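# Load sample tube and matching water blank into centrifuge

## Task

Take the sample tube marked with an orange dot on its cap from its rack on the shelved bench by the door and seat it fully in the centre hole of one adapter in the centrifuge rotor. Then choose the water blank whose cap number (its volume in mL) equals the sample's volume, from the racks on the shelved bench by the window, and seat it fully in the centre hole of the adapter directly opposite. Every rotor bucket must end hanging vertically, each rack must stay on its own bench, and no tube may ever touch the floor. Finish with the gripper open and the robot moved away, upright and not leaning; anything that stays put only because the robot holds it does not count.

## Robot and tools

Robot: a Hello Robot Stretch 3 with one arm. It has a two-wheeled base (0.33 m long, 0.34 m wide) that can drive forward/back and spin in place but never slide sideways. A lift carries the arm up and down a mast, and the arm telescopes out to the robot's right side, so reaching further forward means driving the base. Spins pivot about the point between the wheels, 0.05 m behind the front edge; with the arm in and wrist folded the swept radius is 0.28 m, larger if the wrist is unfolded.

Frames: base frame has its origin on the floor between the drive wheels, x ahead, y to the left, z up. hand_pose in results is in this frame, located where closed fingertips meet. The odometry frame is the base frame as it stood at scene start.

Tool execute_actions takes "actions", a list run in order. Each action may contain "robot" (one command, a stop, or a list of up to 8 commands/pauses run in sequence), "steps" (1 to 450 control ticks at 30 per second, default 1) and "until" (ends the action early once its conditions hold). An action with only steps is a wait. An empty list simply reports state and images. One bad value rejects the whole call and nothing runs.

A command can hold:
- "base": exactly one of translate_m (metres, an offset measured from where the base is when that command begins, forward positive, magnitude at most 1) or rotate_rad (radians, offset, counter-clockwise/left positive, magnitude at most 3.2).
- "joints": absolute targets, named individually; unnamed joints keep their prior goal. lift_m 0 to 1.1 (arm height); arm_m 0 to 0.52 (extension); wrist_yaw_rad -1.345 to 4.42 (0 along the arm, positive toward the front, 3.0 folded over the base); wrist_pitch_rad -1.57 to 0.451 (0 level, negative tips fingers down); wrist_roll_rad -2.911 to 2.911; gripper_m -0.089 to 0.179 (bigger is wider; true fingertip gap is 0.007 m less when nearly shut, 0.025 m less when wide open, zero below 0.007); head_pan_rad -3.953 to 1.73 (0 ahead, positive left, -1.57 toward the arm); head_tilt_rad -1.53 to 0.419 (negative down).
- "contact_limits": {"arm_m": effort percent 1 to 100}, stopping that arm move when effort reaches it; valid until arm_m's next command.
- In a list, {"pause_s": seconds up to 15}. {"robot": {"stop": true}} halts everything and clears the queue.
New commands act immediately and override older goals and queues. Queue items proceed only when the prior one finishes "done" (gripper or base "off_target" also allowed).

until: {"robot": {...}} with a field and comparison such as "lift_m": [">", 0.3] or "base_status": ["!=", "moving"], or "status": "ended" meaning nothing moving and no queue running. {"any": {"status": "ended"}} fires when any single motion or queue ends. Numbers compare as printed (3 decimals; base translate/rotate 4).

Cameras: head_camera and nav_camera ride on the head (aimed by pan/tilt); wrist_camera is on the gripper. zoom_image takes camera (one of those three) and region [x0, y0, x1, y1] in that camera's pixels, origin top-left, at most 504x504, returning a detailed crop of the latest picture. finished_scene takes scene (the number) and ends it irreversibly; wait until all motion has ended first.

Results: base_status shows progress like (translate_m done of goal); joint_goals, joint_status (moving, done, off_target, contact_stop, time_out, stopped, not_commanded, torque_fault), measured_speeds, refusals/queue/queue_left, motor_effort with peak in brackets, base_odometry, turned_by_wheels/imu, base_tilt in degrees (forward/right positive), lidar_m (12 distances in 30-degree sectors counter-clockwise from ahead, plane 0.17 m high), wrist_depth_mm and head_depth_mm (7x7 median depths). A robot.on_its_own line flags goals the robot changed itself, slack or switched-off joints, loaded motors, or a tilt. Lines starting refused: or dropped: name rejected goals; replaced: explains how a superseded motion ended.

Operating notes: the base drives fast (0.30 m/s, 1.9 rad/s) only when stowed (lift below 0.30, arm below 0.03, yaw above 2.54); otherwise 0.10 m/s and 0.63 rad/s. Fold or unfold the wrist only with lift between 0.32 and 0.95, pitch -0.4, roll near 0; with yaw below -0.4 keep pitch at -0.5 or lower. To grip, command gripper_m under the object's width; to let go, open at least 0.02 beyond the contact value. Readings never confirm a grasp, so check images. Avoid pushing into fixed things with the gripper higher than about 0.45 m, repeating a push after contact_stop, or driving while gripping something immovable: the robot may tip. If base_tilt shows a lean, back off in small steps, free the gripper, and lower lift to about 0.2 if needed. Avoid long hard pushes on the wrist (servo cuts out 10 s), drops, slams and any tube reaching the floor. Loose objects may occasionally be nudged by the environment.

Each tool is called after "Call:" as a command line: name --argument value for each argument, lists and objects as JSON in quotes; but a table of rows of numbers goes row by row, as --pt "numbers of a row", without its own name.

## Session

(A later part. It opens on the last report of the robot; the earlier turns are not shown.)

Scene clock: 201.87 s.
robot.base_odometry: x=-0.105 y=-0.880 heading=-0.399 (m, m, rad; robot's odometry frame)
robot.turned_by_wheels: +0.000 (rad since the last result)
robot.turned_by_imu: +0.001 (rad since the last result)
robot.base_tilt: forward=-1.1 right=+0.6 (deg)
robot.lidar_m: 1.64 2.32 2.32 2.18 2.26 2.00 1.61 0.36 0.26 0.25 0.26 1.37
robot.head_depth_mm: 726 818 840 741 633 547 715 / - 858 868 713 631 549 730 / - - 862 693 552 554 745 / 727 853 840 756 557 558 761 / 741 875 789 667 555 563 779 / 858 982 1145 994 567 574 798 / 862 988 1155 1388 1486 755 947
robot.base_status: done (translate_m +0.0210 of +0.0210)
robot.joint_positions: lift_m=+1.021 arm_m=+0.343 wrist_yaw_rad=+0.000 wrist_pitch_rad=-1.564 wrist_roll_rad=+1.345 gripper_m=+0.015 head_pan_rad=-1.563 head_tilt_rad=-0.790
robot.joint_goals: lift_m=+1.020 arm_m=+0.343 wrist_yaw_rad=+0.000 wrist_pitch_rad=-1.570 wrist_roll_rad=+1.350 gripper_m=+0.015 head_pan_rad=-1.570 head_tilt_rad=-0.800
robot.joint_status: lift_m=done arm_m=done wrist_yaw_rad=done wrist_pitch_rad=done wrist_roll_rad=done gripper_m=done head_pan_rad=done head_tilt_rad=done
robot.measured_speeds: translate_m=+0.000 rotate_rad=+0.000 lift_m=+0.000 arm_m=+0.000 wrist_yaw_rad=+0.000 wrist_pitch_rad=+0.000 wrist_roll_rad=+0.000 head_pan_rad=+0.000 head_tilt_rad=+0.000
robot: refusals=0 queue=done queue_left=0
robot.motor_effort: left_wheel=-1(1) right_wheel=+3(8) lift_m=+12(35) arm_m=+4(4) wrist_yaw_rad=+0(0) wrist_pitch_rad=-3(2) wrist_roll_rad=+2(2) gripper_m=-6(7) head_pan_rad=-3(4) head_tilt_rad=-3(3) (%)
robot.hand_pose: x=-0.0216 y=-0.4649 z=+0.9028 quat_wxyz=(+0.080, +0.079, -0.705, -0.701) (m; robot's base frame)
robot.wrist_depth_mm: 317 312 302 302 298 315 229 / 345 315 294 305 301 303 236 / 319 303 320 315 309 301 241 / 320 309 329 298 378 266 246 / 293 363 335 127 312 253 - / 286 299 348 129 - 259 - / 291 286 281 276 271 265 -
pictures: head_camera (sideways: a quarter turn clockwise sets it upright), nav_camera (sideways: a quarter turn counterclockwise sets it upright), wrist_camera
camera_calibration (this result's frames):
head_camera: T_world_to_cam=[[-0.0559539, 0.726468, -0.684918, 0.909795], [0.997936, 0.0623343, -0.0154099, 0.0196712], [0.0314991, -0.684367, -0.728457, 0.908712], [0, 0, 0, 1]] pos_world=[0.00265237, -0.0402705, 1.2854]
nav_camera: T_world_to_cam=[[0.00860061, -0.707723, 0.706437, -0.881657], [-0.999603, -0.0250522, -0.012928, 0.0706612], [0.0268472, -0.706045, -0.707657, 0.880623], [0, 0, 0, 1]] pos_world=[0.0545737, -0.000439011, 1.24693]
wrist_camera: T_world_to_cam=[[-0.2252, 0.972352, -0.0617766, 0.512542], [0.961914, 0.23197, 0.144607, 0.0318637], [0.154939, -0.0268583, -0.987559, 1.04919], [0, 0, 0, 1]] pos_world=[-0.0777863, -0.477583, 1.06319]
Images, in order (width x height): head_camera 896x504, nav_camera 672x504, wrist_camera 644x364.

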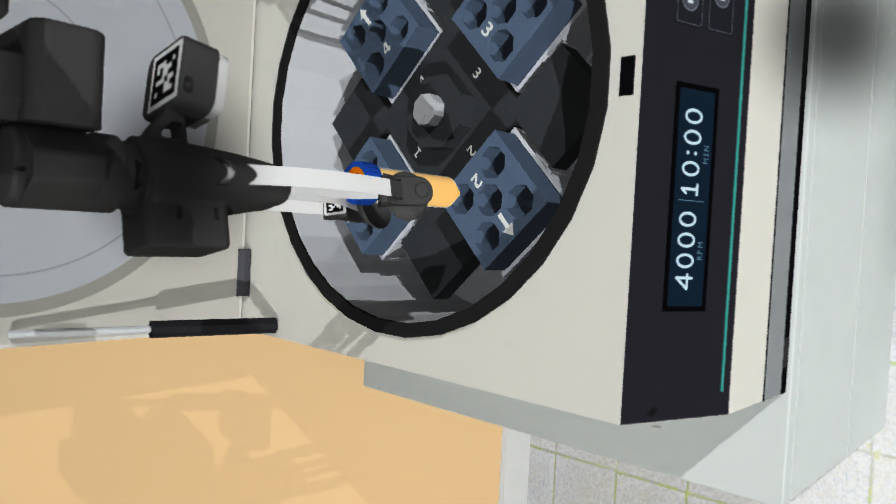

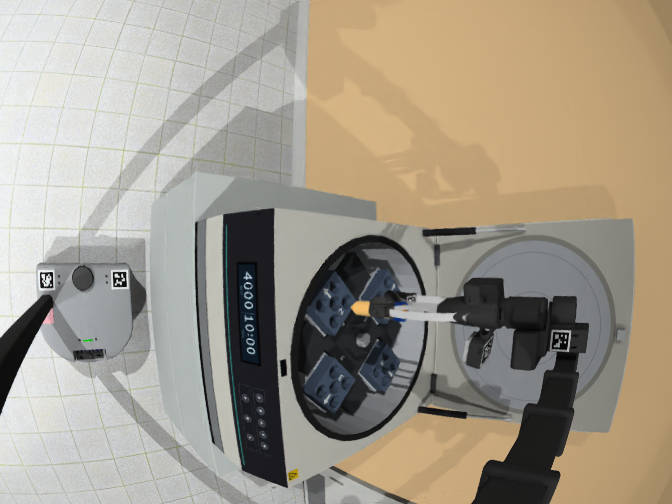

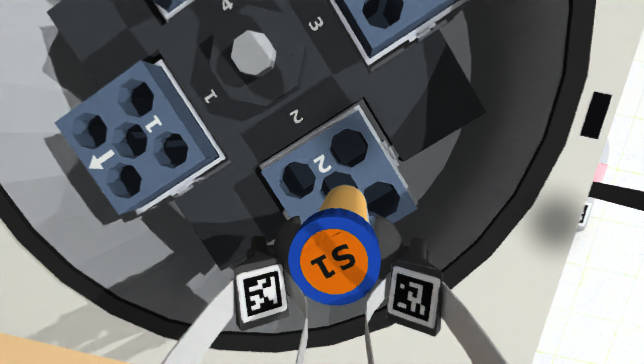

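Call:
execute_actions --actions '[{"robot":{"joints":{"lift_m":0.97}},"steps":450,"until":{"robot":{"status":"ended"}}}]'

Call:
zoom_image --camera "head_camera" --region '[300,100,620,320]'

Scene clock: 206.07 s.
robot.base_odometry: x=-0.105 y=-0.880 heading=-0.399 (m, m, rad; robot's odometry frame)
robot.turned_by_wheels: +0.000 (rad since the last result)
robot.turned_by_imu: +0.001 (rad since the last result)
robot.base_tilt: forward=-1.2 right=+0.7 (deg)
robot.lidar_m: 1.64 2.32 2.33 2.18 2.26 2.00 1.61 0.36 0.26 0.25 0.26 1.37
robot.head_depth_mm: - 833 839 744 631 547 713 / - 839 870 712 630 550 729 / - - 866 680 554 552 746 / 725 817 816 737 556 556 760 / 742 876 786 667 556 561 777 / 859 979 1143 997 566 575 798 / 865 988 1156 1386 1484 753 949
robot.base_status: done (translate_m +0.0210 of +0.0210)
robot.joint_positions: lift_m=+0.971 arm_m=+0.343 wrist_yaw_rad=+0.000 wrist_pitch_rad=-1.564 wrist_roll_rad=+1.345 gripper_m=+0.015 head_pan_rad=-1.563 head_tilt_rad=-0.790
robot.joint_goals: lift_m=+0.970 arm_m=+0.343 wrist_yaw_rad=+0.000 wrist_pitch_rad=-1.570 wrist_roll_rad=+1.350 gripper_m=+0.015 head_pan_rad=-1.570 head_tilt_rad=-0.800
robot.joint_status: lift_m=done arm_m=done wrist_yaw_rad=done wrist_pitch_rad=done wrist_roll_rad=done gripper_m=done head_pan_rad=done head_tilt_rad=done
robot.measured_speeds: translate_m=+0.000 rotate_rad=+0.000 lift_m=+0.000 arm_m=+0.000 wrist_yaw_rad=+0.000 wrist_pitch_rad=+0.000 wrist_roll_rad=+0.000 head_pan_rad=+0.000 head_tilt_rad=+0.000
robot: refusals=0 queue=done queue_left=0
robot.motor_effort: left_wheel=-1(1) right_wheel=+3(3) lift_m=+12(17) arm_m=+5(4) wrist_yaw_rad=+0(0) wrist_pitch_rad=-2(2) wrist_roll_rad=+2(2) gripper_m=-7(7) head_pan_rad=-4(3) head_tilt_rad=-3(3) (%)
robot.hand_pose: x=-0.0216 y=-0.4649 z=+0.8528 quat_wxyz=(+0.080, +0.079, -0.705, -0.701) (m; robot's base frame)
robot.wrist_depth_mm: 267 263 237 253 249 296 203 / 264 266 244 259 255 257 201 / 255 256 270 262 261 264 193 / 269 259 277 244 328 267 196 / 285 328 281 127 280 228 200 / 257 300 288 130 - 208 206 / 233 250 259 254 216 213 213
pictures: head_camera (sideways: a quarter turn clockwise sets it upright), nav_camera (sideways: a quarter turn counterclockwise sets it upright), wrist_camera
camera_calibration (this result's frames):
head_camera: T_world_to_cam=[[-0.0559538, 0.726468, -0.684918, 0.909795], [0.997936, 0.0623342, -0.0154099, 0.0196712], [0.031499, -0.684367, -0.728457, 0.908712], [0, 0, 0, 1]] pos_world=[0.00265236, -0.0402705, 1.2854]
nav_camera: T_world_to_cam=[[0.00860053, -0.707723, 0.706437, -0.881657], [-0.999603, -0.025052, -0.012928, 0.0706612], [0.0268471, -0.706045, -0.707657, 0.880623], [0, 0, 0, 1]] pos_world=[0.0545737, -0.000439017, 1.24693]
wrist_camera: T_world_to_cam=[[-0.2252, 0.972352, -0.0617766, 0.509454], [0.961914, 0.23197, 0.144607, 0.0390945], [0.154939, -0.0268583, -0.987559, 0.999811], [0, 0, 0, 1]] pos_world=[-0.0777863, -0.477584, 1.01319]
Images, in order (width x height): head_camera 896x504, nav_camera 672x504, wrist_camera 644x364.

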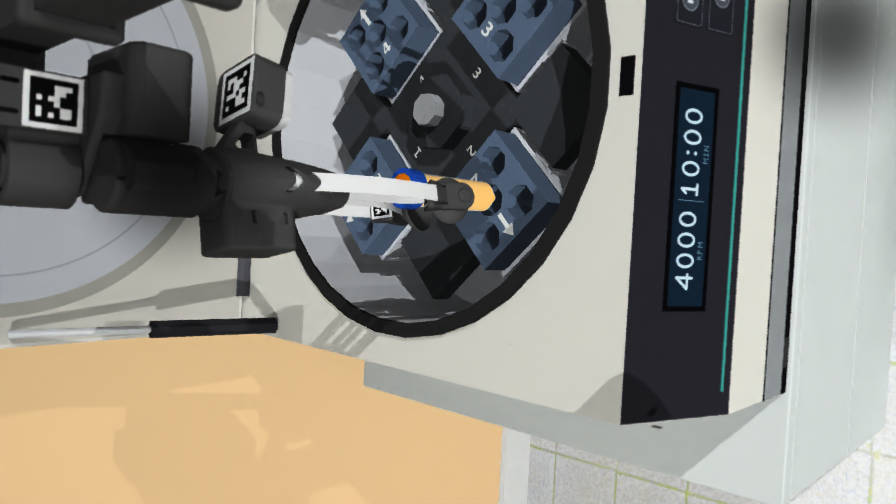

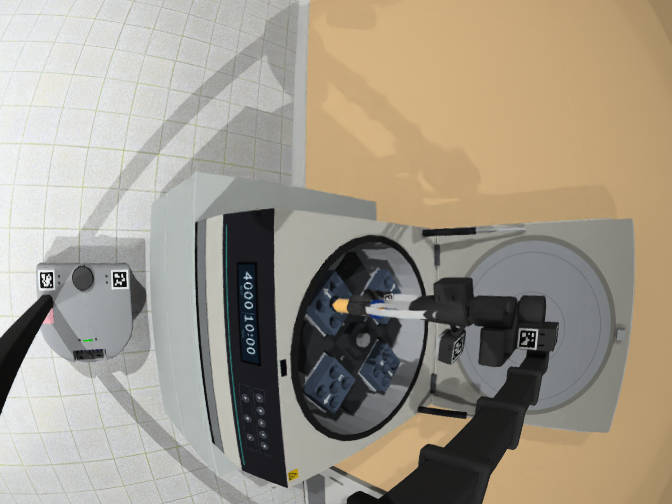

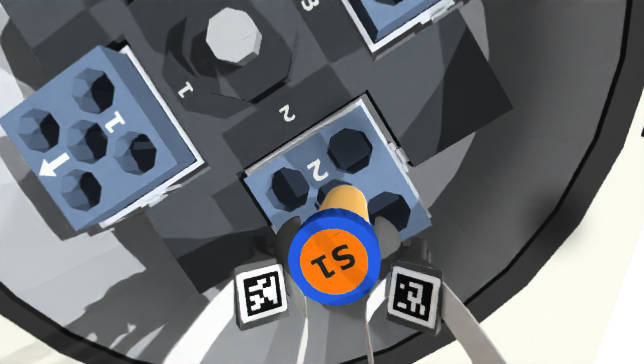

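Region (300, 100, 620, 320) of head_camera's 896x504 image, scaled by 1.575, with more detail than that image has; it fills the top 346 rows of this view, and the rest is white.

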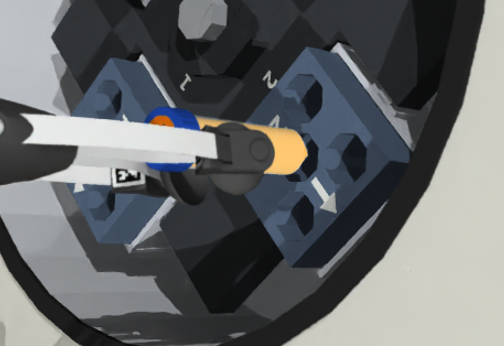

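Call:
execute_actions --actions '[{"robot":[{"joints":{"arm_m":0.346}},{"joints":{"lift_m":0.925}}],"steps":450,"until":{"robot":{"status":"ended"}}}]'

Call:
zoom_image --camera "head_camera" --region '[300,100,620,320]'

Scene clock: 210.43 s.
robot.base_odometry: x=-0.105 y=-0.880 heading=-0.399 (m, m, rad; robot's odometry frame)
robot.turned_by_wheels: +0.000 (rad since the last result)
robot.turned_by_imu: +0.001 (rad since the last result)
robot.base_tilt: forward=-1.3 right=+0.6 (deg)
robot.lidar_m: 1.64 2.32 2.32 2.17 2.25 2.00 1.61 0.36 0.26 0.25 0.26 1.37
robot.head_depth_mm: 688 - 842 743 632 547 715 / 689 - 844 712 631 551 730 / 702 - - 707 554 552 744 / 726 834 813 755 557 556 758 / 743 876 787 668 555 562 778 / 857 980 1152 993 566 574 793 / 864 987 1154 1383 1479 751 949
robot.base_status: done (translate_m +0.0210 of +0.0210)
robot.joint_positions: lift_m=+0.926 arm_m=+0.346 wrist_yaw_rad=+0.000 wrist_pitch_rad=-1.564 wrist_roll_rad=+1.345 gripper_m=+0.015 head_pan_rad=-1.563 head_tilt_rad=-0.790
robot.joint_goals: lift_m=+0.925 arm_m=+0.346 wrist_yaw_rad=+0.000 wrist_pitch_rad=-1.570 wrist_roll_rad=+1.350 gripper_m=+0.015 head_pan_rad=-1.570 head_tilt_rad=-0.800
robot.joint_status: lift_m=done arm_m=done wrist_yaw_rad=done wrist_pitch_rad=done wrist_roll_rad=done gripper_m=done head_pan_rad=done head_tilt_rad=done
robot.measured_speeds: translate_m=+0.000 rotate_rad=+0.000 lift_m=+0.000 arm_m=+0.000 wrist_yaw_rad=+0.000 wrist_pitch_rad=+0.000 wrist_roll_rad=+0.000 head_pan_rad=+0.000 head_tilt_rad=+0.000
robot: refusals=0 queue=done queue_left=0
robot.motor_effort: left_wheel=-1(1) right_wheel=+2(3) lift_m=+12(11) arm_m=+5(4) wrist_yaw_rad=+0(0) wrist_pitch_rad=-2(2) wrist_roll_rad=+2(2) gripper_m=-7(7) head_pan_rad=-4(3) head_tilt_rad=-3(3) (%)
robot.hand_pose: x=-0.0216 y=-0.4679 z=+0.8078 quat_wxyz=(+0.080, +0.079, -0.705, -0.701) (m; robot's base frame)
robot.wrist_depth_mm: 221 218 187 210 209 207 207 / 208 223 201 215 212 209 206 / 206 224 224 221 216 215 196 / 208 231 230 199 211 273 181 / 230 238 235 127 203 233 166 / 255 276 240 129 - 199 158 / 222 249 259 256 212 164 163
pictures: head_camera (sideways: a quarter turn clockwise sets it upright), nav_camera (sideways: a quarter turn counterclockwise sets it upright), wrist_camera
camera_calibration (this result's frames):
head_camera: T_world_to_cam=[[-0.055954, 0.726468, -0.684918, 0.909795], [0.997936, 0.0623344, -0.0154099, 0.0196712], [0.0314992, -0.684367, -0.728457, 0.908712], [0, 0, 0, 1]] pos_world=[0.00265237, -0.0402705, 1.2854]
nav_camera: T_world_to_cam=[[0.0086007, -0.707723, 0.706437, -0.881657], [-0.999603, -0.0250523, -0.012928, 0.0706612], [0.0268473, -0.706045, -0.707657, 0.880623], [0, 0, 0, 1]] pos_world=[0.0545737, -0.000439005, 1.24693]
wrist_camera: T_world_to_cam=[[-0.225199, 0.972352, -0.0617765, 0.5096], [0.961914, 0.231969, 0.144607, 0.0462974], [0.154939, -0.0268584, -0.987559, 0.955301], [0, 0, 0, 1]] pos_world=[-0.0777862, -0.480593, 0.968202]
Images, in order (width x height): head_camera 896x504, nav_camera 672x504, wrist_camera 644x364.

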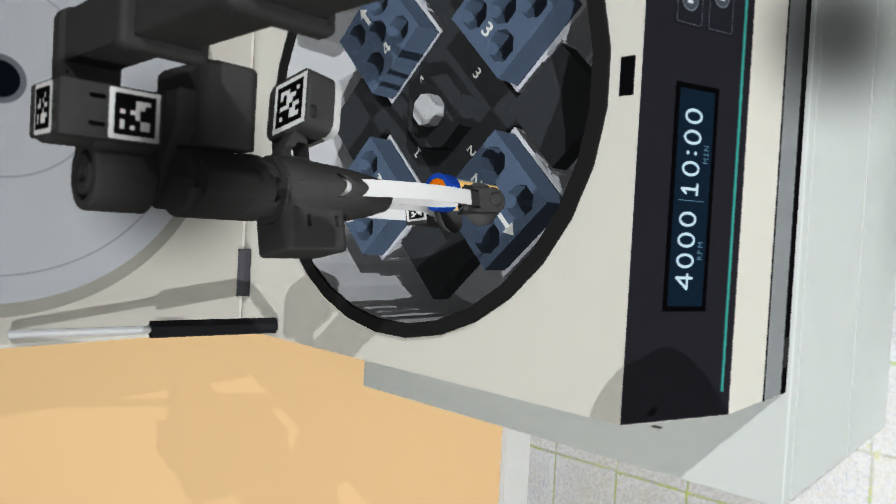

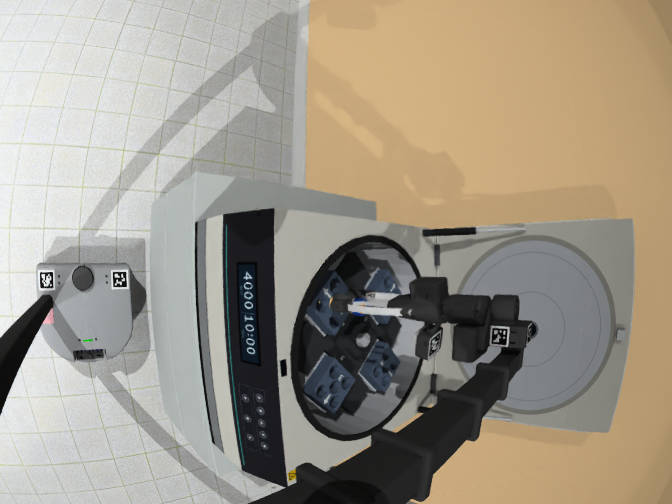

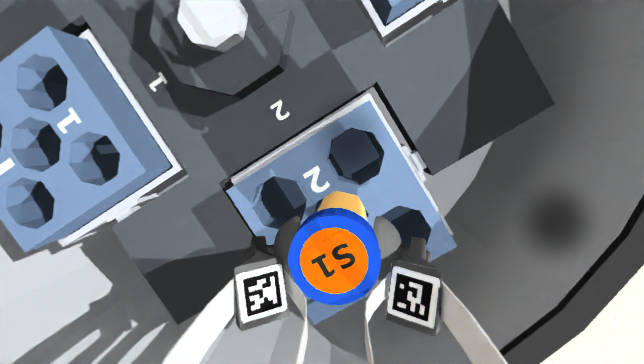

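Region (300, 100, 620, 320) of head_camera's 896x504 image, scaled by 1.575, with more detail than that image has; it fills the top 346 rows of this view, and the rest is white.

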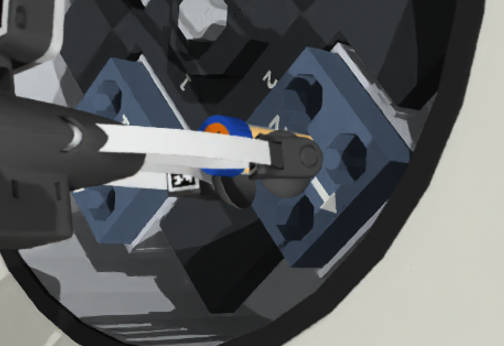

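Going in. Release and see, then lift, close and press.

Call:
execute_actions --actions '[{"robot":[{"joints":{"lift_m":0.912}},{"joints":{"gripper_m":0.06}},{"pause_s":0.5},{"joints":{"lift_m":0.98}}],"steps":450,"until":{"robot":{"status":"ended"}}}]'

Scene clock: 219.83 s.
robot.base_odometry: x=-0.105 y=-0.880 heading=-0.399 (m, m, rad; robot's odometry frame)
robot.turned_by_wheels: +0.000 (rad since the last result)
robot.turned_by_imu: +0.001 (rad since the last result)
robot.base_tilt: forward=-1.1 right=+0.6 (deg)
robot.lidar_m: 1.65 2.32 2.32 2.18 2.26 2.00 1.61 0.36 0.26 0.25 0.26 1.37
robot.head_depth_mm: - 817 841 741 631 546 716 / - - 860 713 631 550 730 / - - 869 715 552 553 744 / 726 814 834 745 557 558 761 / 743 875 785 666 556 561 777 / 860 978 1143 999 566 572 799 / 862 990 1156 1389 1480 755 947
robot.base_status: done (translate_m +0.0210 of +0.0210)
robot.joint_positions: lift_m=+0.979 arm_m=+0.346 wrist_yaw_rad=+0.000 wrist_pitch_rad=-1.564 wrist_roll_rad=+1.345 gripper_m=+0.060 head_pan_rad=-1.563 head_tilt_rad=-0.790
robot.joint_goals: lift_m=+0.980 arm_m=+0.346 wrist_yaw_rad=+0.000 wrist_pitch_rad=-1.570 wrist_roll_rad=+1.350 gripper_m=+0.060 head_pan_rad=-1.570 head_tilt_rad=-0.800
robot.joint_status: lift_m=done arm_m=done wrist_yaw_rad=done wrist_pitch_rad=done wrist_roll_rad=done gripper_m=done head_pan_rad=done head_tilt_rad=done
robot.measured_speeds: translate_m=+0.000 rotate_rad=+0.000 lift_m=+0.000 arm_m=+0.000 wrist_yaw_rad=+0.000 wrist_pitch_rad=+0.000 wrist_roll_rad=+0.000 head_pan_rad=+0.000 head_tilt_rad=+0.000
robot: refusals=0 queue=done queue_left=0
robot.motor_effort: left_wheel=-1(1) right_wheel=+3(3) lift_m=+31(33) arm_m=+4(4) wrist_yaw_rad=+1(0) wrist_pitch_rad=-3(2) wrist_roll_rad=+2(2) gripper_m=+0(79) head_pan_rad=-3(4) head_tilt_rad=-3(4) (%)
robot.hand_pose: x=-0.0216 y=-0.4679 z=+0.8618 quat_wxyz=(+0.080, +0.079, -0.705, -0.701) (m; robot's base frame)
robot.wrist_depth_mm: 277 272 245 261 257 310 207 / 296 274 255 267 264 261 204 / 264 261 279 274 268 272 201 / 283 270 285 251 338 272 204 / 285 328 292 258 288 233 209 / 255 299 - 328 301 216 216 / 244 248 263 259 228 221 -
pictures: head_camera (sideways: a quarter turn clockwise sets it upright), nav_camera (sideways: a quarter turn counterclockwise sets it upright), wrist_camera
camera_calibration (this result's frames):
head_camera: T_world_to_cam=[[-0.0559539, 0.726468, -0.684918, 0.909795], [0.997936, 0.0623343, -0.0154099, 0.0196712], [0.0314991, -0.684367, -0.728457, 0.908712], [0, 0, 0, 1]] pos_world=[0.00265237, -0.0402705, 1.2854]
nav_camera: T_world_to_cam=[[0.00860061, -0.707723, 0.706438, -0.881657], [-0.999603, -0.0250522, -0.012928, 0.0706612], [0.0268472, -0.706046, -0.707657, 0.880623], [0, 0, 0, 1]] pos_world=[0.0545737, -0.000439017, 1.24693]
wrist_camera: T_world_to_cam=[[-0.2252, 0.972352, -0.0617766, 0.512933], [0.961914, 0.23197, 0.144607, 0.0384979], [0.154939, -0.0268583, -0.987559, 1.00857], [0, 0, 0, 1]] pos_world=[-0.0777863, -0.480593, 1.02214]
Images, in order (width x height): head_camera 896x504, nav_camera 672x504, wrist_camera 644x364.

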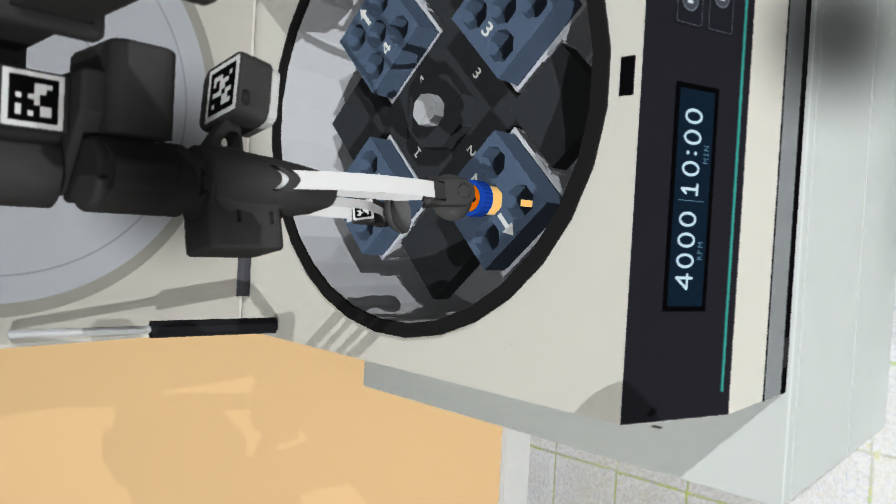

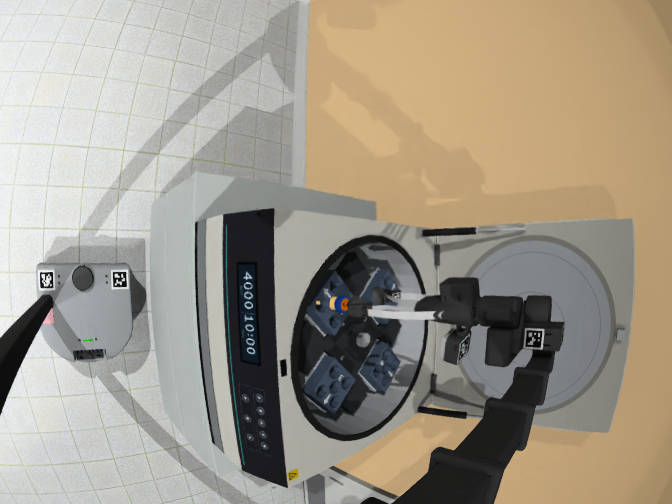

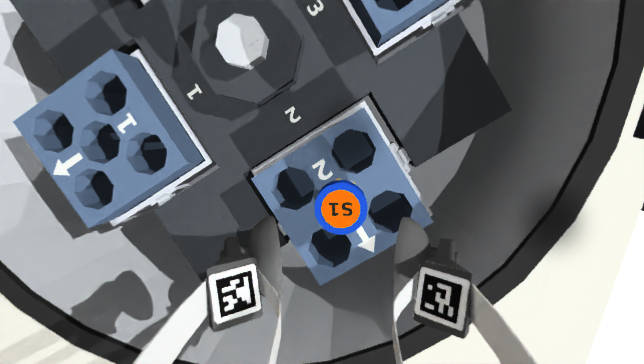

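Call:
execute_actions --actions '[{"robot":[{"joints":{"gripper_m":0.0}},{"joints":{"lift_m":0.92}}],"steps":450,"until":{"robot":{"status":"ended"}}}]'

Scene clock: 224.40 s.
robot.base_odometry: x=-0.105 y=-0.880 heading=-0.399 (m, m, rad; robot's odometry frame)
robot.turned_by_wheels: +0.000 (rad since the last result)
robot.turned_by_imu: +0.004 (rad since the last result)
robot.base_tilt: forward=-1.2 right=+0.5 (deg)
robot.lidar_m: 1.64 2.32 2.33 2.18 2.26 1.91 1.60 0.36 0.26 0.25 0.26 1.38
robot.head_depth_mm: 689 - 843 743 633 548 715 / - - 846 715 632 550 729 / 699 - 844 739 554 554 747 / 727 835 812 755 557 559 764 / 739 877 789 662 556 562 782 / 861 986 1145 1024 567 575 802 / 864 992 1156 1393 1479 754 1092
robot.base_status: done (translate_m +0.0210 of +0.0210)
robot.joint_positions: lift_m=+0.930 arm_m=+0.346 wrist_yaw_rad=-0.002 wrist_pitch_rad=-1.582 wrist_roll_rad=+1.346 gripper_m=+0.000 head_pan_rad=-1.563 head_tilt_rad=-0.790
robot.joint_goals: lift_m=+0.930 arm_m=+0.346 wrist_yaw_rad=+0.000 wrist_pitch_rad=-1.570 wrist_roll_rad=+1.350 gripper_m=+0.000 head_pan_rad=-1.570 head_tilt_rad=-0.800
robot.joint_status: lift_m=contact_stop arm_m=done wrist_yaw_rad=done wrist_pitch_rad=done wrist_roll_rad=done gripper_m=done head_pan_rad=done head_tilt_rad=done
robot.measured_speeds: translate_m=+0.000 rotate_rad=+0.002 lift_m=+0.004 arm_m=+0.000 wrist_yaw_rad=-0.030 wrist_pitch_rad=+0.000 wrist_roll_rad=+0.000 head_pan_rad=+0.000 head_tilt_rad=+0.000
robot: refusals=0 queue=dropped queue_left=0
robot.on_its_own: lift_m is slack since a contact_stop, until your next command for it (your +0.920 is given up)
robot.motor_effort: left_wheel=+3(3) right_wheel=-8(8) lift_m=+9(32) arm_m=+5(4) wrist_yaw_rad=+4(4) wrist_pitch_rad=+4(8) wrist_roll_rad=+2(2) gripper_m=-3(82) head_pan_rad=-4(3) head_tilt_rad=-3(3) (%)
robot.hand_pose: x=-0.0215 y=-0.4633 z=+0.8130 quat_wxyz=(+0.078, +0.079, -0.698, -0.707) (m; robot's base frame)
robot.wrist_depth_mm: 224 222 199 216 215 253 202 / 210 229 216 221 219 217 197 / 220 230 230 223 223 256 188 / 215 239 235 202 234 257 173 / 250 244 241 184 240 219 164 / 254 279 272 230 243 188 168 / 219 243 259 243 202 174 173
pictures: head_camera (sideways: a quarter turn clockwise sets it upright), nav_camera (sideways: a quarter turn counterclockwise sets it upright), wrist_camera
camera_calibration (this result's frames):
head_camera: T_world_to_cam=[[-0.0559532, 0.726648, -0.684727, 0.909546], [0.997937, 0.0623355, -0.0153955, 0.0196524], [0.0314957, -0.684176, -0.728637, 0.908946], [0, 0, 0, 1]] pos_world=[0.00265222, -0.0402661, 1.28538]
nav_camera: T_world_to_cam=[[0.0086, -0.707909, 0.706251, -0.881415], [-0.999603, -0.0250459, -0.0129326, 0.0706672], [0.0268438, -0.70586, -0.707843, 0.880865], [0, 0, 0, 1]] pos_world=[0.0545736, -0.000424706, 1.24693]
wrist_camera: T_world_to_cam=[[-0.223083, 0.973798, -0.0441673, 0.491842], [0.96241, 0.227223, 0.148784, 0.0388445], [0.154922, -0.00931575, -0.987883, 0.968861], [0, 0, 0, 1]] pos_world=[-0.0777605, -0.478755, 0.973065]
Images, in order (width x height): head_camera 896x504, nav_camera 672x504, wrist_camera 644x364.

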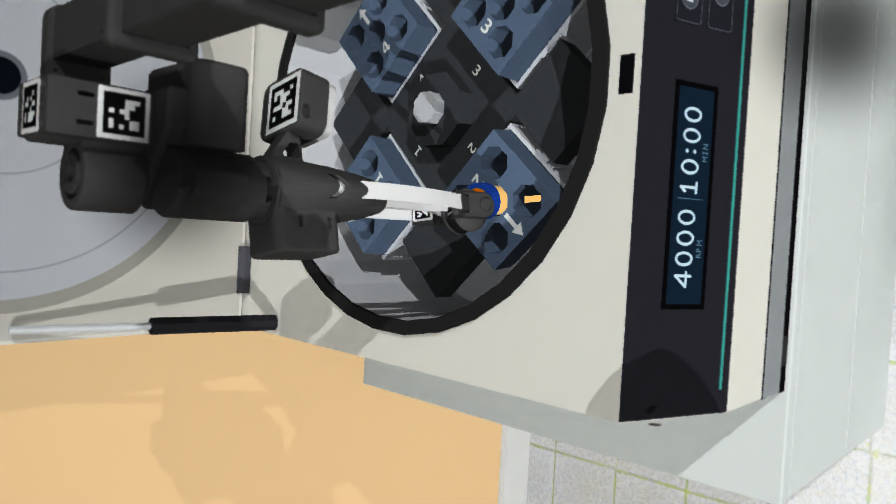

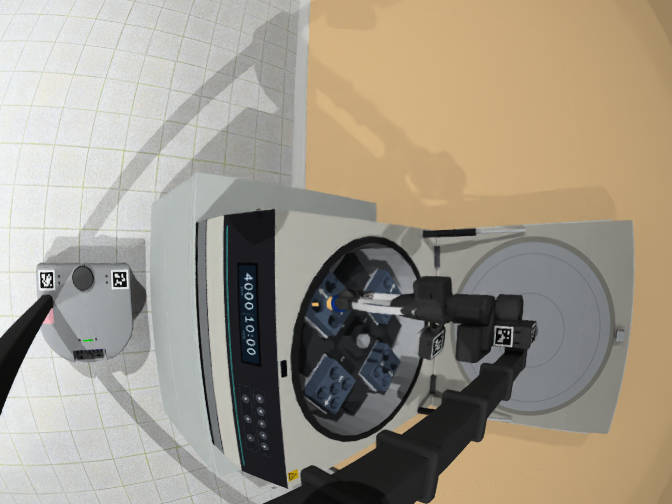

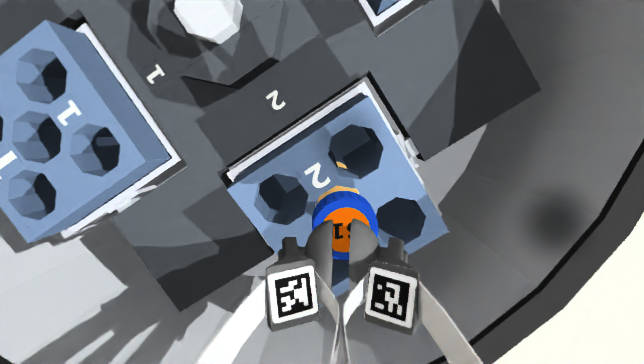

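Call:
execute_actions --actions '[{"robot":[{"joints":{"lift_m":1.1,"head_pan_rad":0,"head_tilt_rad":-0.4}},{"joints":{"arm_m":0,"gripper_m":0.09}},{"base":{"translate_m":0.6}}],"steps":450,"until":{"robot":{"status":"ended"}}},{"steps":200,"until":{"robot":{"status":"ended"}}}]'

Scene clock: 244.43 s.
robot.base_odometry: x=+0.448 y=-1.113 heading=-0.399 (m, m, rad; robot's odometry frame)
robot.turned_by_wheels: +0.000 (rad since the last result)
robot.turned_by_imu: +0.003 (rad since the last result)
robot.base_tilt: forward=-1.3 right=+0.7 (deg)
robot.lidar_m: 1.05 1.74 1.94 2.19 2.25 2.51 0.99 0.43 0.49 0.97 1.01 1.38
robot.head_depth_mm: 1511 1627 1745 1894 2036 1733 1414 / 1510 1622 1744 1912 2047 1711 1411 / 1525 1628 1752 1905 2039 1710 1395 / 1528 1637 1755 1919 2034 1712 1401 / 1517 1594 1726 1846 2009 1704 1385 / 1518 1648 1739 1255 1242 1586 1389 / 1539 1649 1728 1243 1997 1684 1383
robot.base_status: done (translate_m +0.6000 of +0.6000)
robot.joint_positions: lift_m=+1.098 arm_m=+0.000 wrist_yaw_rad=+0.000 wrist_pitch_rad=-1.569 wrist_roll_rad=+1.346 gripper_m=+0.090 head_pan_rad=-0.007 head_tilt_rad=-0.408
robot.joint_goals: lift_m=+1.100 arm_m=+0.000 wrist_yaw_rad=+0.000 wrist_pitch_rad=-1.570 wrist_roll_rad=+1.350 gripper_m=+0.090 head_pan_rad=+0.000 head_tilt_rad=-0.400
robot.joint_status: lift_m=done arm_m=done wrist_yaw_rad=done wrist_pitch_rad=done wrist_roll_rad=done gripper_m=done head_pan_rad=done head_tilt_rad=done
robot.measured_speeds: translate_m=+0.000 rotate_rad=+0.000 lift_m=+0.000 arm_m=+0.000 wrist_yaw_rad=+0.000 wrist_pitch_rad=+0.000 wrist_roll_rad=+0.000 head_pan_rad=+0.000 head_tilt_rad=+0.000
robot: refusals=0 queue=done queue_left=0
robot.motor_effort: left_wheel=-1(4) right_wheel=+1(18) lift_m=+31(29) arm_m=-6(5) wrist_yaw_rad=+0(3) wrist_pitch_rad=-1(5) wrist_roll_rad=+2(2) gripper_m=+0(81) head_pan_rad=+2(34) head_tilt_rad=+3(17) (%)
robot.hand_pose: x=-0.0216 y=-0.1214 z=+0.9805 quat_wxyz=(+0.080, +0.079, -0.703, -0.702) (m; robot's base frame)
robot.wrist_depth_mm: 938 - - - - - - / 953 - - - - - - / - - - - - - - / - - - - - - - / - - - - - - - / - - - - - - - / - - - - - - -
pictures: head_camera (sideways: a quarter turn clockwise sets it upright), nav_camera (sideways: a quarter turn counterclockwise sets it upright), wrist_camera
camera_calibration (this result's frames):
head_camera: T_world_to_cam=[[-0.419819, -0.0474423, -0.906367, 1.20072], [-0.0379597, 0.998677, -0.0346916, 0.0511053], [0.906814, 0.0198412, -0.421064, 0.50347], [0, 0, 0, 1]] pos_world=[0.0494693, -0.00406251, 1.30206]
nav_camera: T_world_to_cam=[[0.393739, 0.00041731, 0.919222, -1.16144], [0.0138947, -0.999888, -0.00549769, 0.0548101], [0.919117, 0.0149369, -0.393701, 0.46672], [0, 0, 0, 1]] pos_world=[0.0275708, 0.0483173, 1.25167]
wrist_camera: T_world_to_cam=[[-0.225403, 0.972603, -0.056895, 0.178568], [0.961866, 0.231442, 0.14577, -0.0602493], [0.154945, -0.0218683, -0.987681, 1.13583], [0, 0, 0, 1]] pos_world=[-0.0777893, -0.134893, 1.14078]
Images, in order (width x height): head_camera 896x504, nav_camera 672x504, wrist_camera 644x364.

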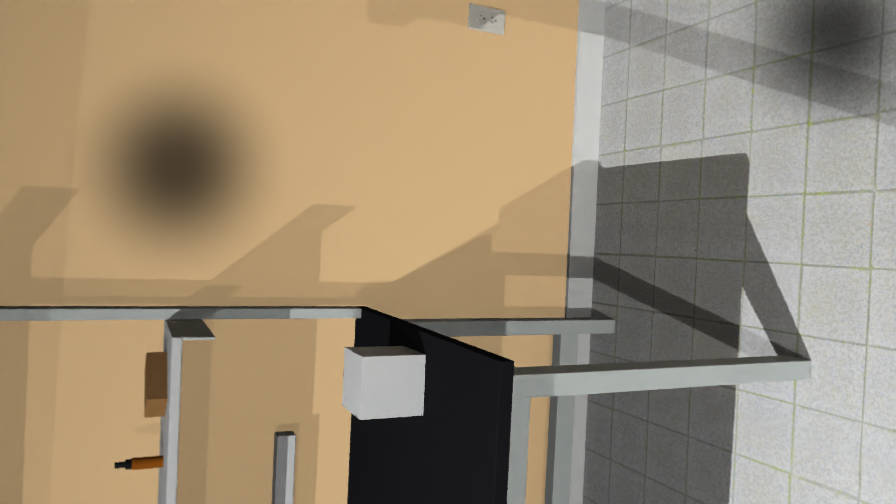

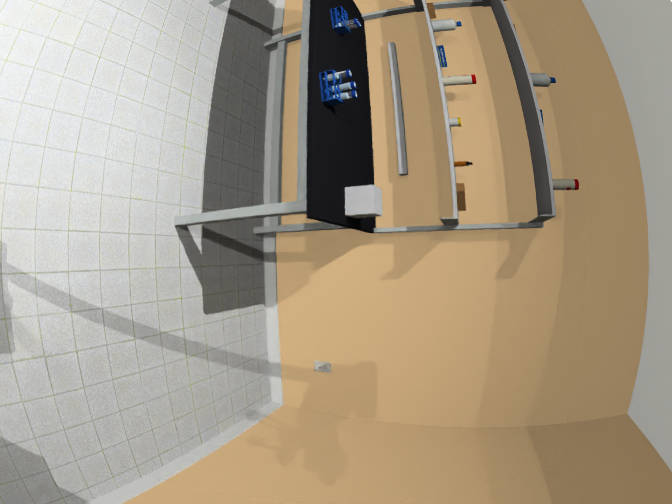

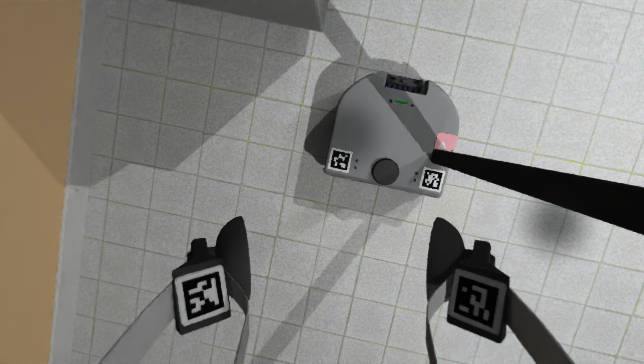

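Call:
execute_actions --actions '[{"robot":[{"base":{"translate_m":0.66}},{"base":{"rotate_rad":1.571}},{"base":{"translate_m":0.65},"joints":{"head_pan_rad":-1.1,"head_tilt_rad":-0.75}}],"steps":450,"until":{"robot":{"status":"ended"}}},{"steps":300,"until":{"robot":{"status":"ended"}}}]'

Scene clock: 268.47 s.
robot.base_odometry: x=+1.309 y=-0.771 heading=+1.172 (m, m, rad; robot's odometry frame)
robot.turned_by_wheels: +1.571 (rad since the last result)
robot.turned_by_imu: +1.585 (rad since the last result)
robot.base_tilt: forward=-1.1 right=+0.5 (deg)
robot.lidar_m: 2.14 1.70 2.17 2.90 1.36 1.43 1.62 0.54 0.57 1.02 1.06 1.05
robot.head_depth_mm: 969 1084 942 760 588 - 1133 / 1003 1125 938 759 593 1268 1157 / 1056 1165 936 755 634 1303 1174 / 1110 1210 930 754 649 1332 1172 / 1193 1216 928 753 678 1327 1166 / 1279 1205 848 749 1462 1332 1167 / 1340 1208 861 746 1531 1319 1164
robot.base_status: done (translate_m +0.6500 of +0.6500)
robot.joint_positions: lift_m=+1.098 arm_m=+0.000 wrist_yaw_rad=+0.000 wrist_pitch_rad=-1.569 wrist_roll_rad=+1.346 gripper_m=+0.090 head_pan_rad=-1.093 head_tilt_rad=-0.740
robot.joint_goals: lift_m=+1.100 arm_m=+0.000 wrist_yaw_rad=+0.000 wrist_pitch_rad=-1.570 wrist_roll_rad=+1.350 gripper_m=+0.090 head_pan_rad=-1.100 head_tilt_rad=-0.750
robot.joint_status: lift_m=done arm_m=done wrist_yaw_rad=done wrist_pitch_rad=done wrist_roll_rad=done gripper_m=done head_pan_rad=done head_tilt_rad=done
robot.measured_speeds: translate_m=+0.000 rotate_rad=+0.000 lift_m=+0.000 arm_m=+0.000 wrist_yaw_rad=+0.000 wrist_pitch_rad=+0.000 wrist_roll_rad=+0.000 head_pan_rad=+0.000 head_tilt_rad=+0.000
robot: refusals=0 queue=done queue_left=0
robot.motor_effort: left_wheel=-2(5) right_wheel=+2(7) lift_m=+31(31) arm_m=-5(5) wrist_yaw_rad=+0(0) wrist_pitch_rad=-1(1) wrist_roll_rad=+2(2) gripper_m=+0(0) head_pan_rad=-4(36) head_tilt_rad=-2(18) (%)
robot.hand_pose: x=-0.0216 y=-0.1214 z=+0.9805 quat_wxyz=(+0.080, +0.079, -0.703, -0.702) (m; robot's base frame)
robot.wrist_depth_mm: 377 373 - - - - - / 386 383 - - - - - / 393 391 - - - - - / 375 401 - - - - - / 376 409 - - - - - / 421 423 - - - - - / 433 430 - - - - -
pictures: head_camera (sideways: a quarter turn clockwise sets it upright), nav_camera (sideways: a quarter turn counterclockwise sets it upright), wrist_camera
camera_calibration (this result's frames):
head_camera: T_world_to_cam=[[-0.363009, 0.591212, -0.720203, 0.95765], [0.86173, 0.507044, -0.0181122, 0.0240212], [0.354467, -0.627195, -0.693527, 0.861313], [0, 0, 0, 1]] pos_world=[0.0216288, -0.0381431, 1.28748]
nav_camera: T_world_to_cam=[[0.311821, -0.595032, 0.740746, -0.92822], [-0.87944, -0.475857, -0.0120445, 0.0687788], [0.359656, -0.647686, -0.671677, 0.831795], [0, 0, 0, 1]] pos_world=[0.0507652, 0.019151, 1.2471]
wrist_camera: T_world_to_cam=[[-0.225403, 0.972603, -0.0568952, 0.178567], [0.961866, 0.231442, 0.14577, -0.0602495], [0.154945, -0.0218685, -0.987681, 1.13583], [0, 0, 0, 1]] pos_world=[-0.0777893, -0.134892, 1.14078]
Images, in order (width x height): head_camera 896x504, nav_camera 672x504, wrist_camera 644x364.

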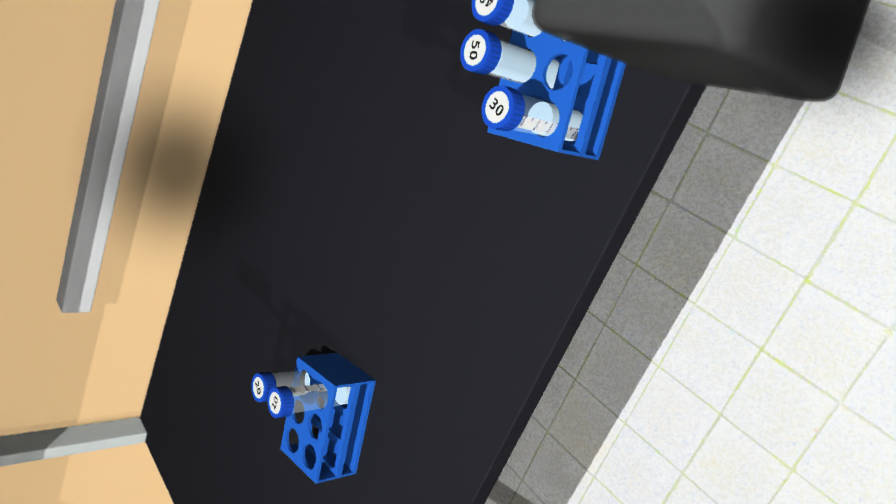

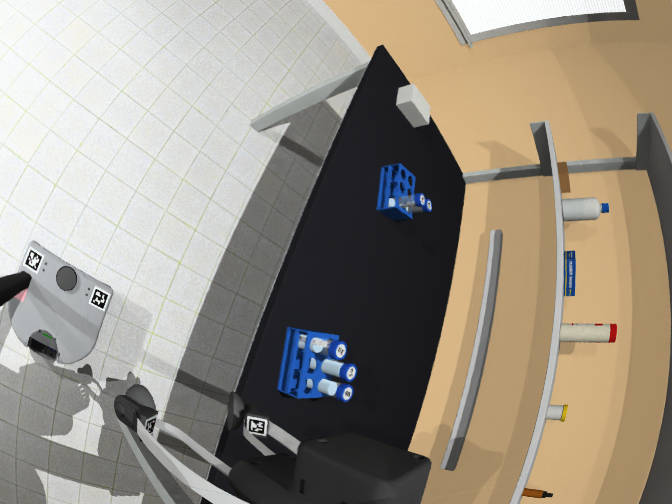

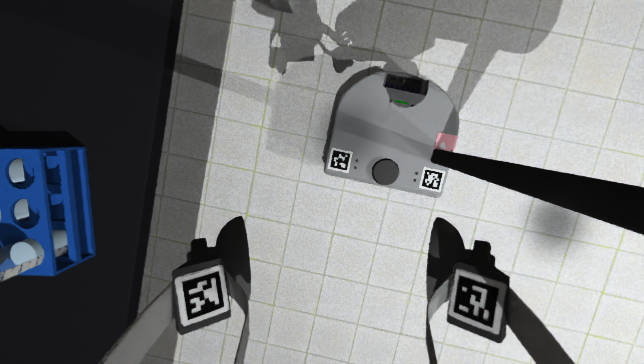

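Call:
execute_actions --actions '[{"robot":[{"base":{"translate_m":0.075},"joints":{"arm_m":0.346,"head_pan_rad":-1.5,"head_tilt_rad":-0.85}}],"steps":450,"until":{"robot":{"status":"ended"}}}]'

Call:
zoom_image --camera "head_camera" --region '[250,100,600,400]'

Scene clock: 277.43 s.
robot.base_odometry: x=+1.338 y=-0.702 heading=+1.172 (m, m, rad; robot's odometry frame)
robot.turned_by_wheels: +0.000 (rad since the last result)
robot.turned_by_imu: +0.001 (rad since the last result)
robot.base_tilt: forward=-1.2 right=+0.8 (deg)
robot.lidar_m: 2.05 1.63 2.07 3.10 1.41 1.43 1.70 0.60 1.05 1.02 1.06 0.98
robot.head_depth_mm: 1003 1001 814 683 605 1278 1140 / - 967 791 640 614 1278 1141 / 1028 1029 808 604 611 1275 1138 / 1026 994 808 630 619 1268 1139 / 1031 987 805 678 624 1269 1139 / 1049 987 802 678 1355 1268 1134 / 1066 982 801 677 1384 1265 1128
robot.base_status: done (translate_m +0.0750 of +0.0750)
robot.joint_positions: lift_m=+1.098 arm_m=+0.346 wrist_yaw_rad=+0.000 wrist_pitch_rad=-1.569 wrist_roll_rad=+1.346 gripper_m=+0.090 head_pan_rad=-1.493 head_tilt_rad=-0.839
robot.joint_goals: lift_m=+1.100 arm_m=+0.346 wrist_yaw_rad=+0.000 wrist_pitch_rad=-1.570 wrist_roll_rad=+1.350 gripper_m=+0.090 head_pan_rad=-1.500 head_tilt_rad=-0.850
robot.joint_status: lift_m=done arm_m=done wrist_yaw_rad=done wrist_pitch_rad=done wrist_roll_rad=done gripper_m=done head_pan_rad=done head_tilt_rad=done
robot.measured_speeds: translate_m=+0.000 rotate_rad=+0.000 lift_m=+0.000 arm_m=+0.000 wrist_yaw_rad=+0.000 wrist_pitch_rad=+0.000 wrist_roll_rad=+0.000 head_pan_rad=+0.000 head_tilt_rad=+0.000
robot: refusals=0 queue=done queue_left=0
robot.motor_effort: left_wheel=-1(3) right_wheel=+3(6) lift_m=+31(31) arm_m=+4(5) wrist_yaw_rad=+0(0) wrist_pitch_rad=-1(1) wrist_roll_rad=+2(2) gripper_m=+0(0) head_pan_rad=-3(28) head_tilt_rad=-3(9) (%)
robot.hand_pose: x=-0.0216 y=-0.4668 z=+0.9805 quat_wxyz=(+0.080, +0.079, -0.703, -0.702) (m; robot's base frame)
robot.wrist_depth_mm: 374 372 364 359 354 355 - / 385 378 372 369 361 - - / 391 388 382 371 368 - - / 403 396 388 323 373 - - / 410 406 394 332 379 - - / 424 415 401 399 269 - - / 431 426 418 409 403 - -
pictures: head_camera (sideways: a quarter turn clockwise sets it upright), nav_camera (sideways: a quarter turn counterclockwise sets it upright), wrist_camera
camera_calibration (this result's frames):
head_camera: T_world_to_cam=[[-0.109159, 0.753603, -0.648203, 0.862277], [0.991083, 0.132643, -0.0126887, 0.0161694], [0.0764176, -0.643808, -0.761362, 0.951229], [0, 0, 0, 1]] pos_world=[0.00540926, -0.0395508, 1.28337]
nav_camera: T_world_to_cam=[[0.060695, -0.739297, 0.670639, -0.835325], [-0.995456, -0.0942197, -0.0137737, 0.0717361], [0.0733703, -0.666756, -0.741656, 0.924555], [0, 0, 0, 1]] pos_world=[0.0542753, 0.00565845, 1.24689]
wrist_camera: T_world_to_cam=[[-0.225177, 0.972624, -0.0574284, 0.515002], [0.96192, 0.231298, 0.145643, 0.0197359], [0.154939, -0.022446, -0.987669, 1.12798], [0, 0, 0, 1]] pos_world=[-0.0777868, -0.480149, 1.14078]
Images, in order (width x height): head_camera 896x504, nav_camera 672x504, wrist_camera 644x364.

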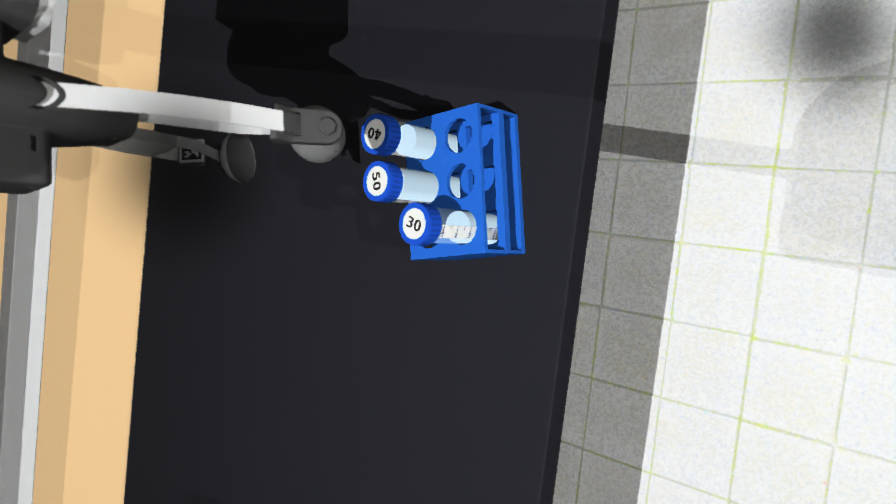

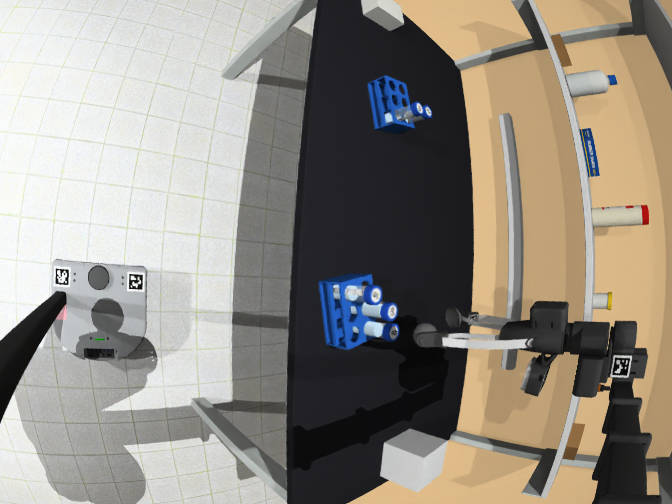

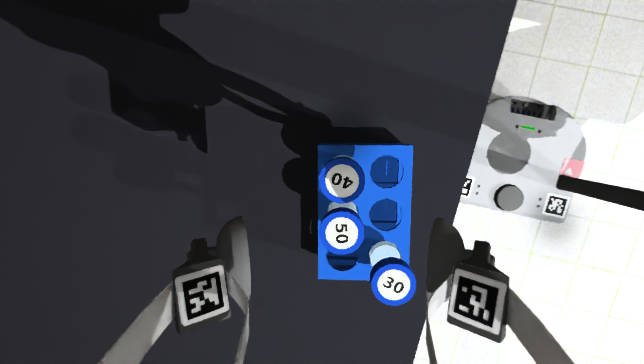

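Region (250, 100, 600, 400) of head_camera's 896x504 image, scaled by 1.440, with more detail than that image has; it fills the top 432 rows of this view, and the rest is white.

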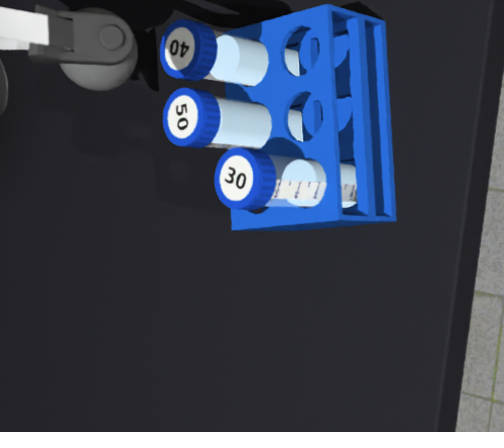

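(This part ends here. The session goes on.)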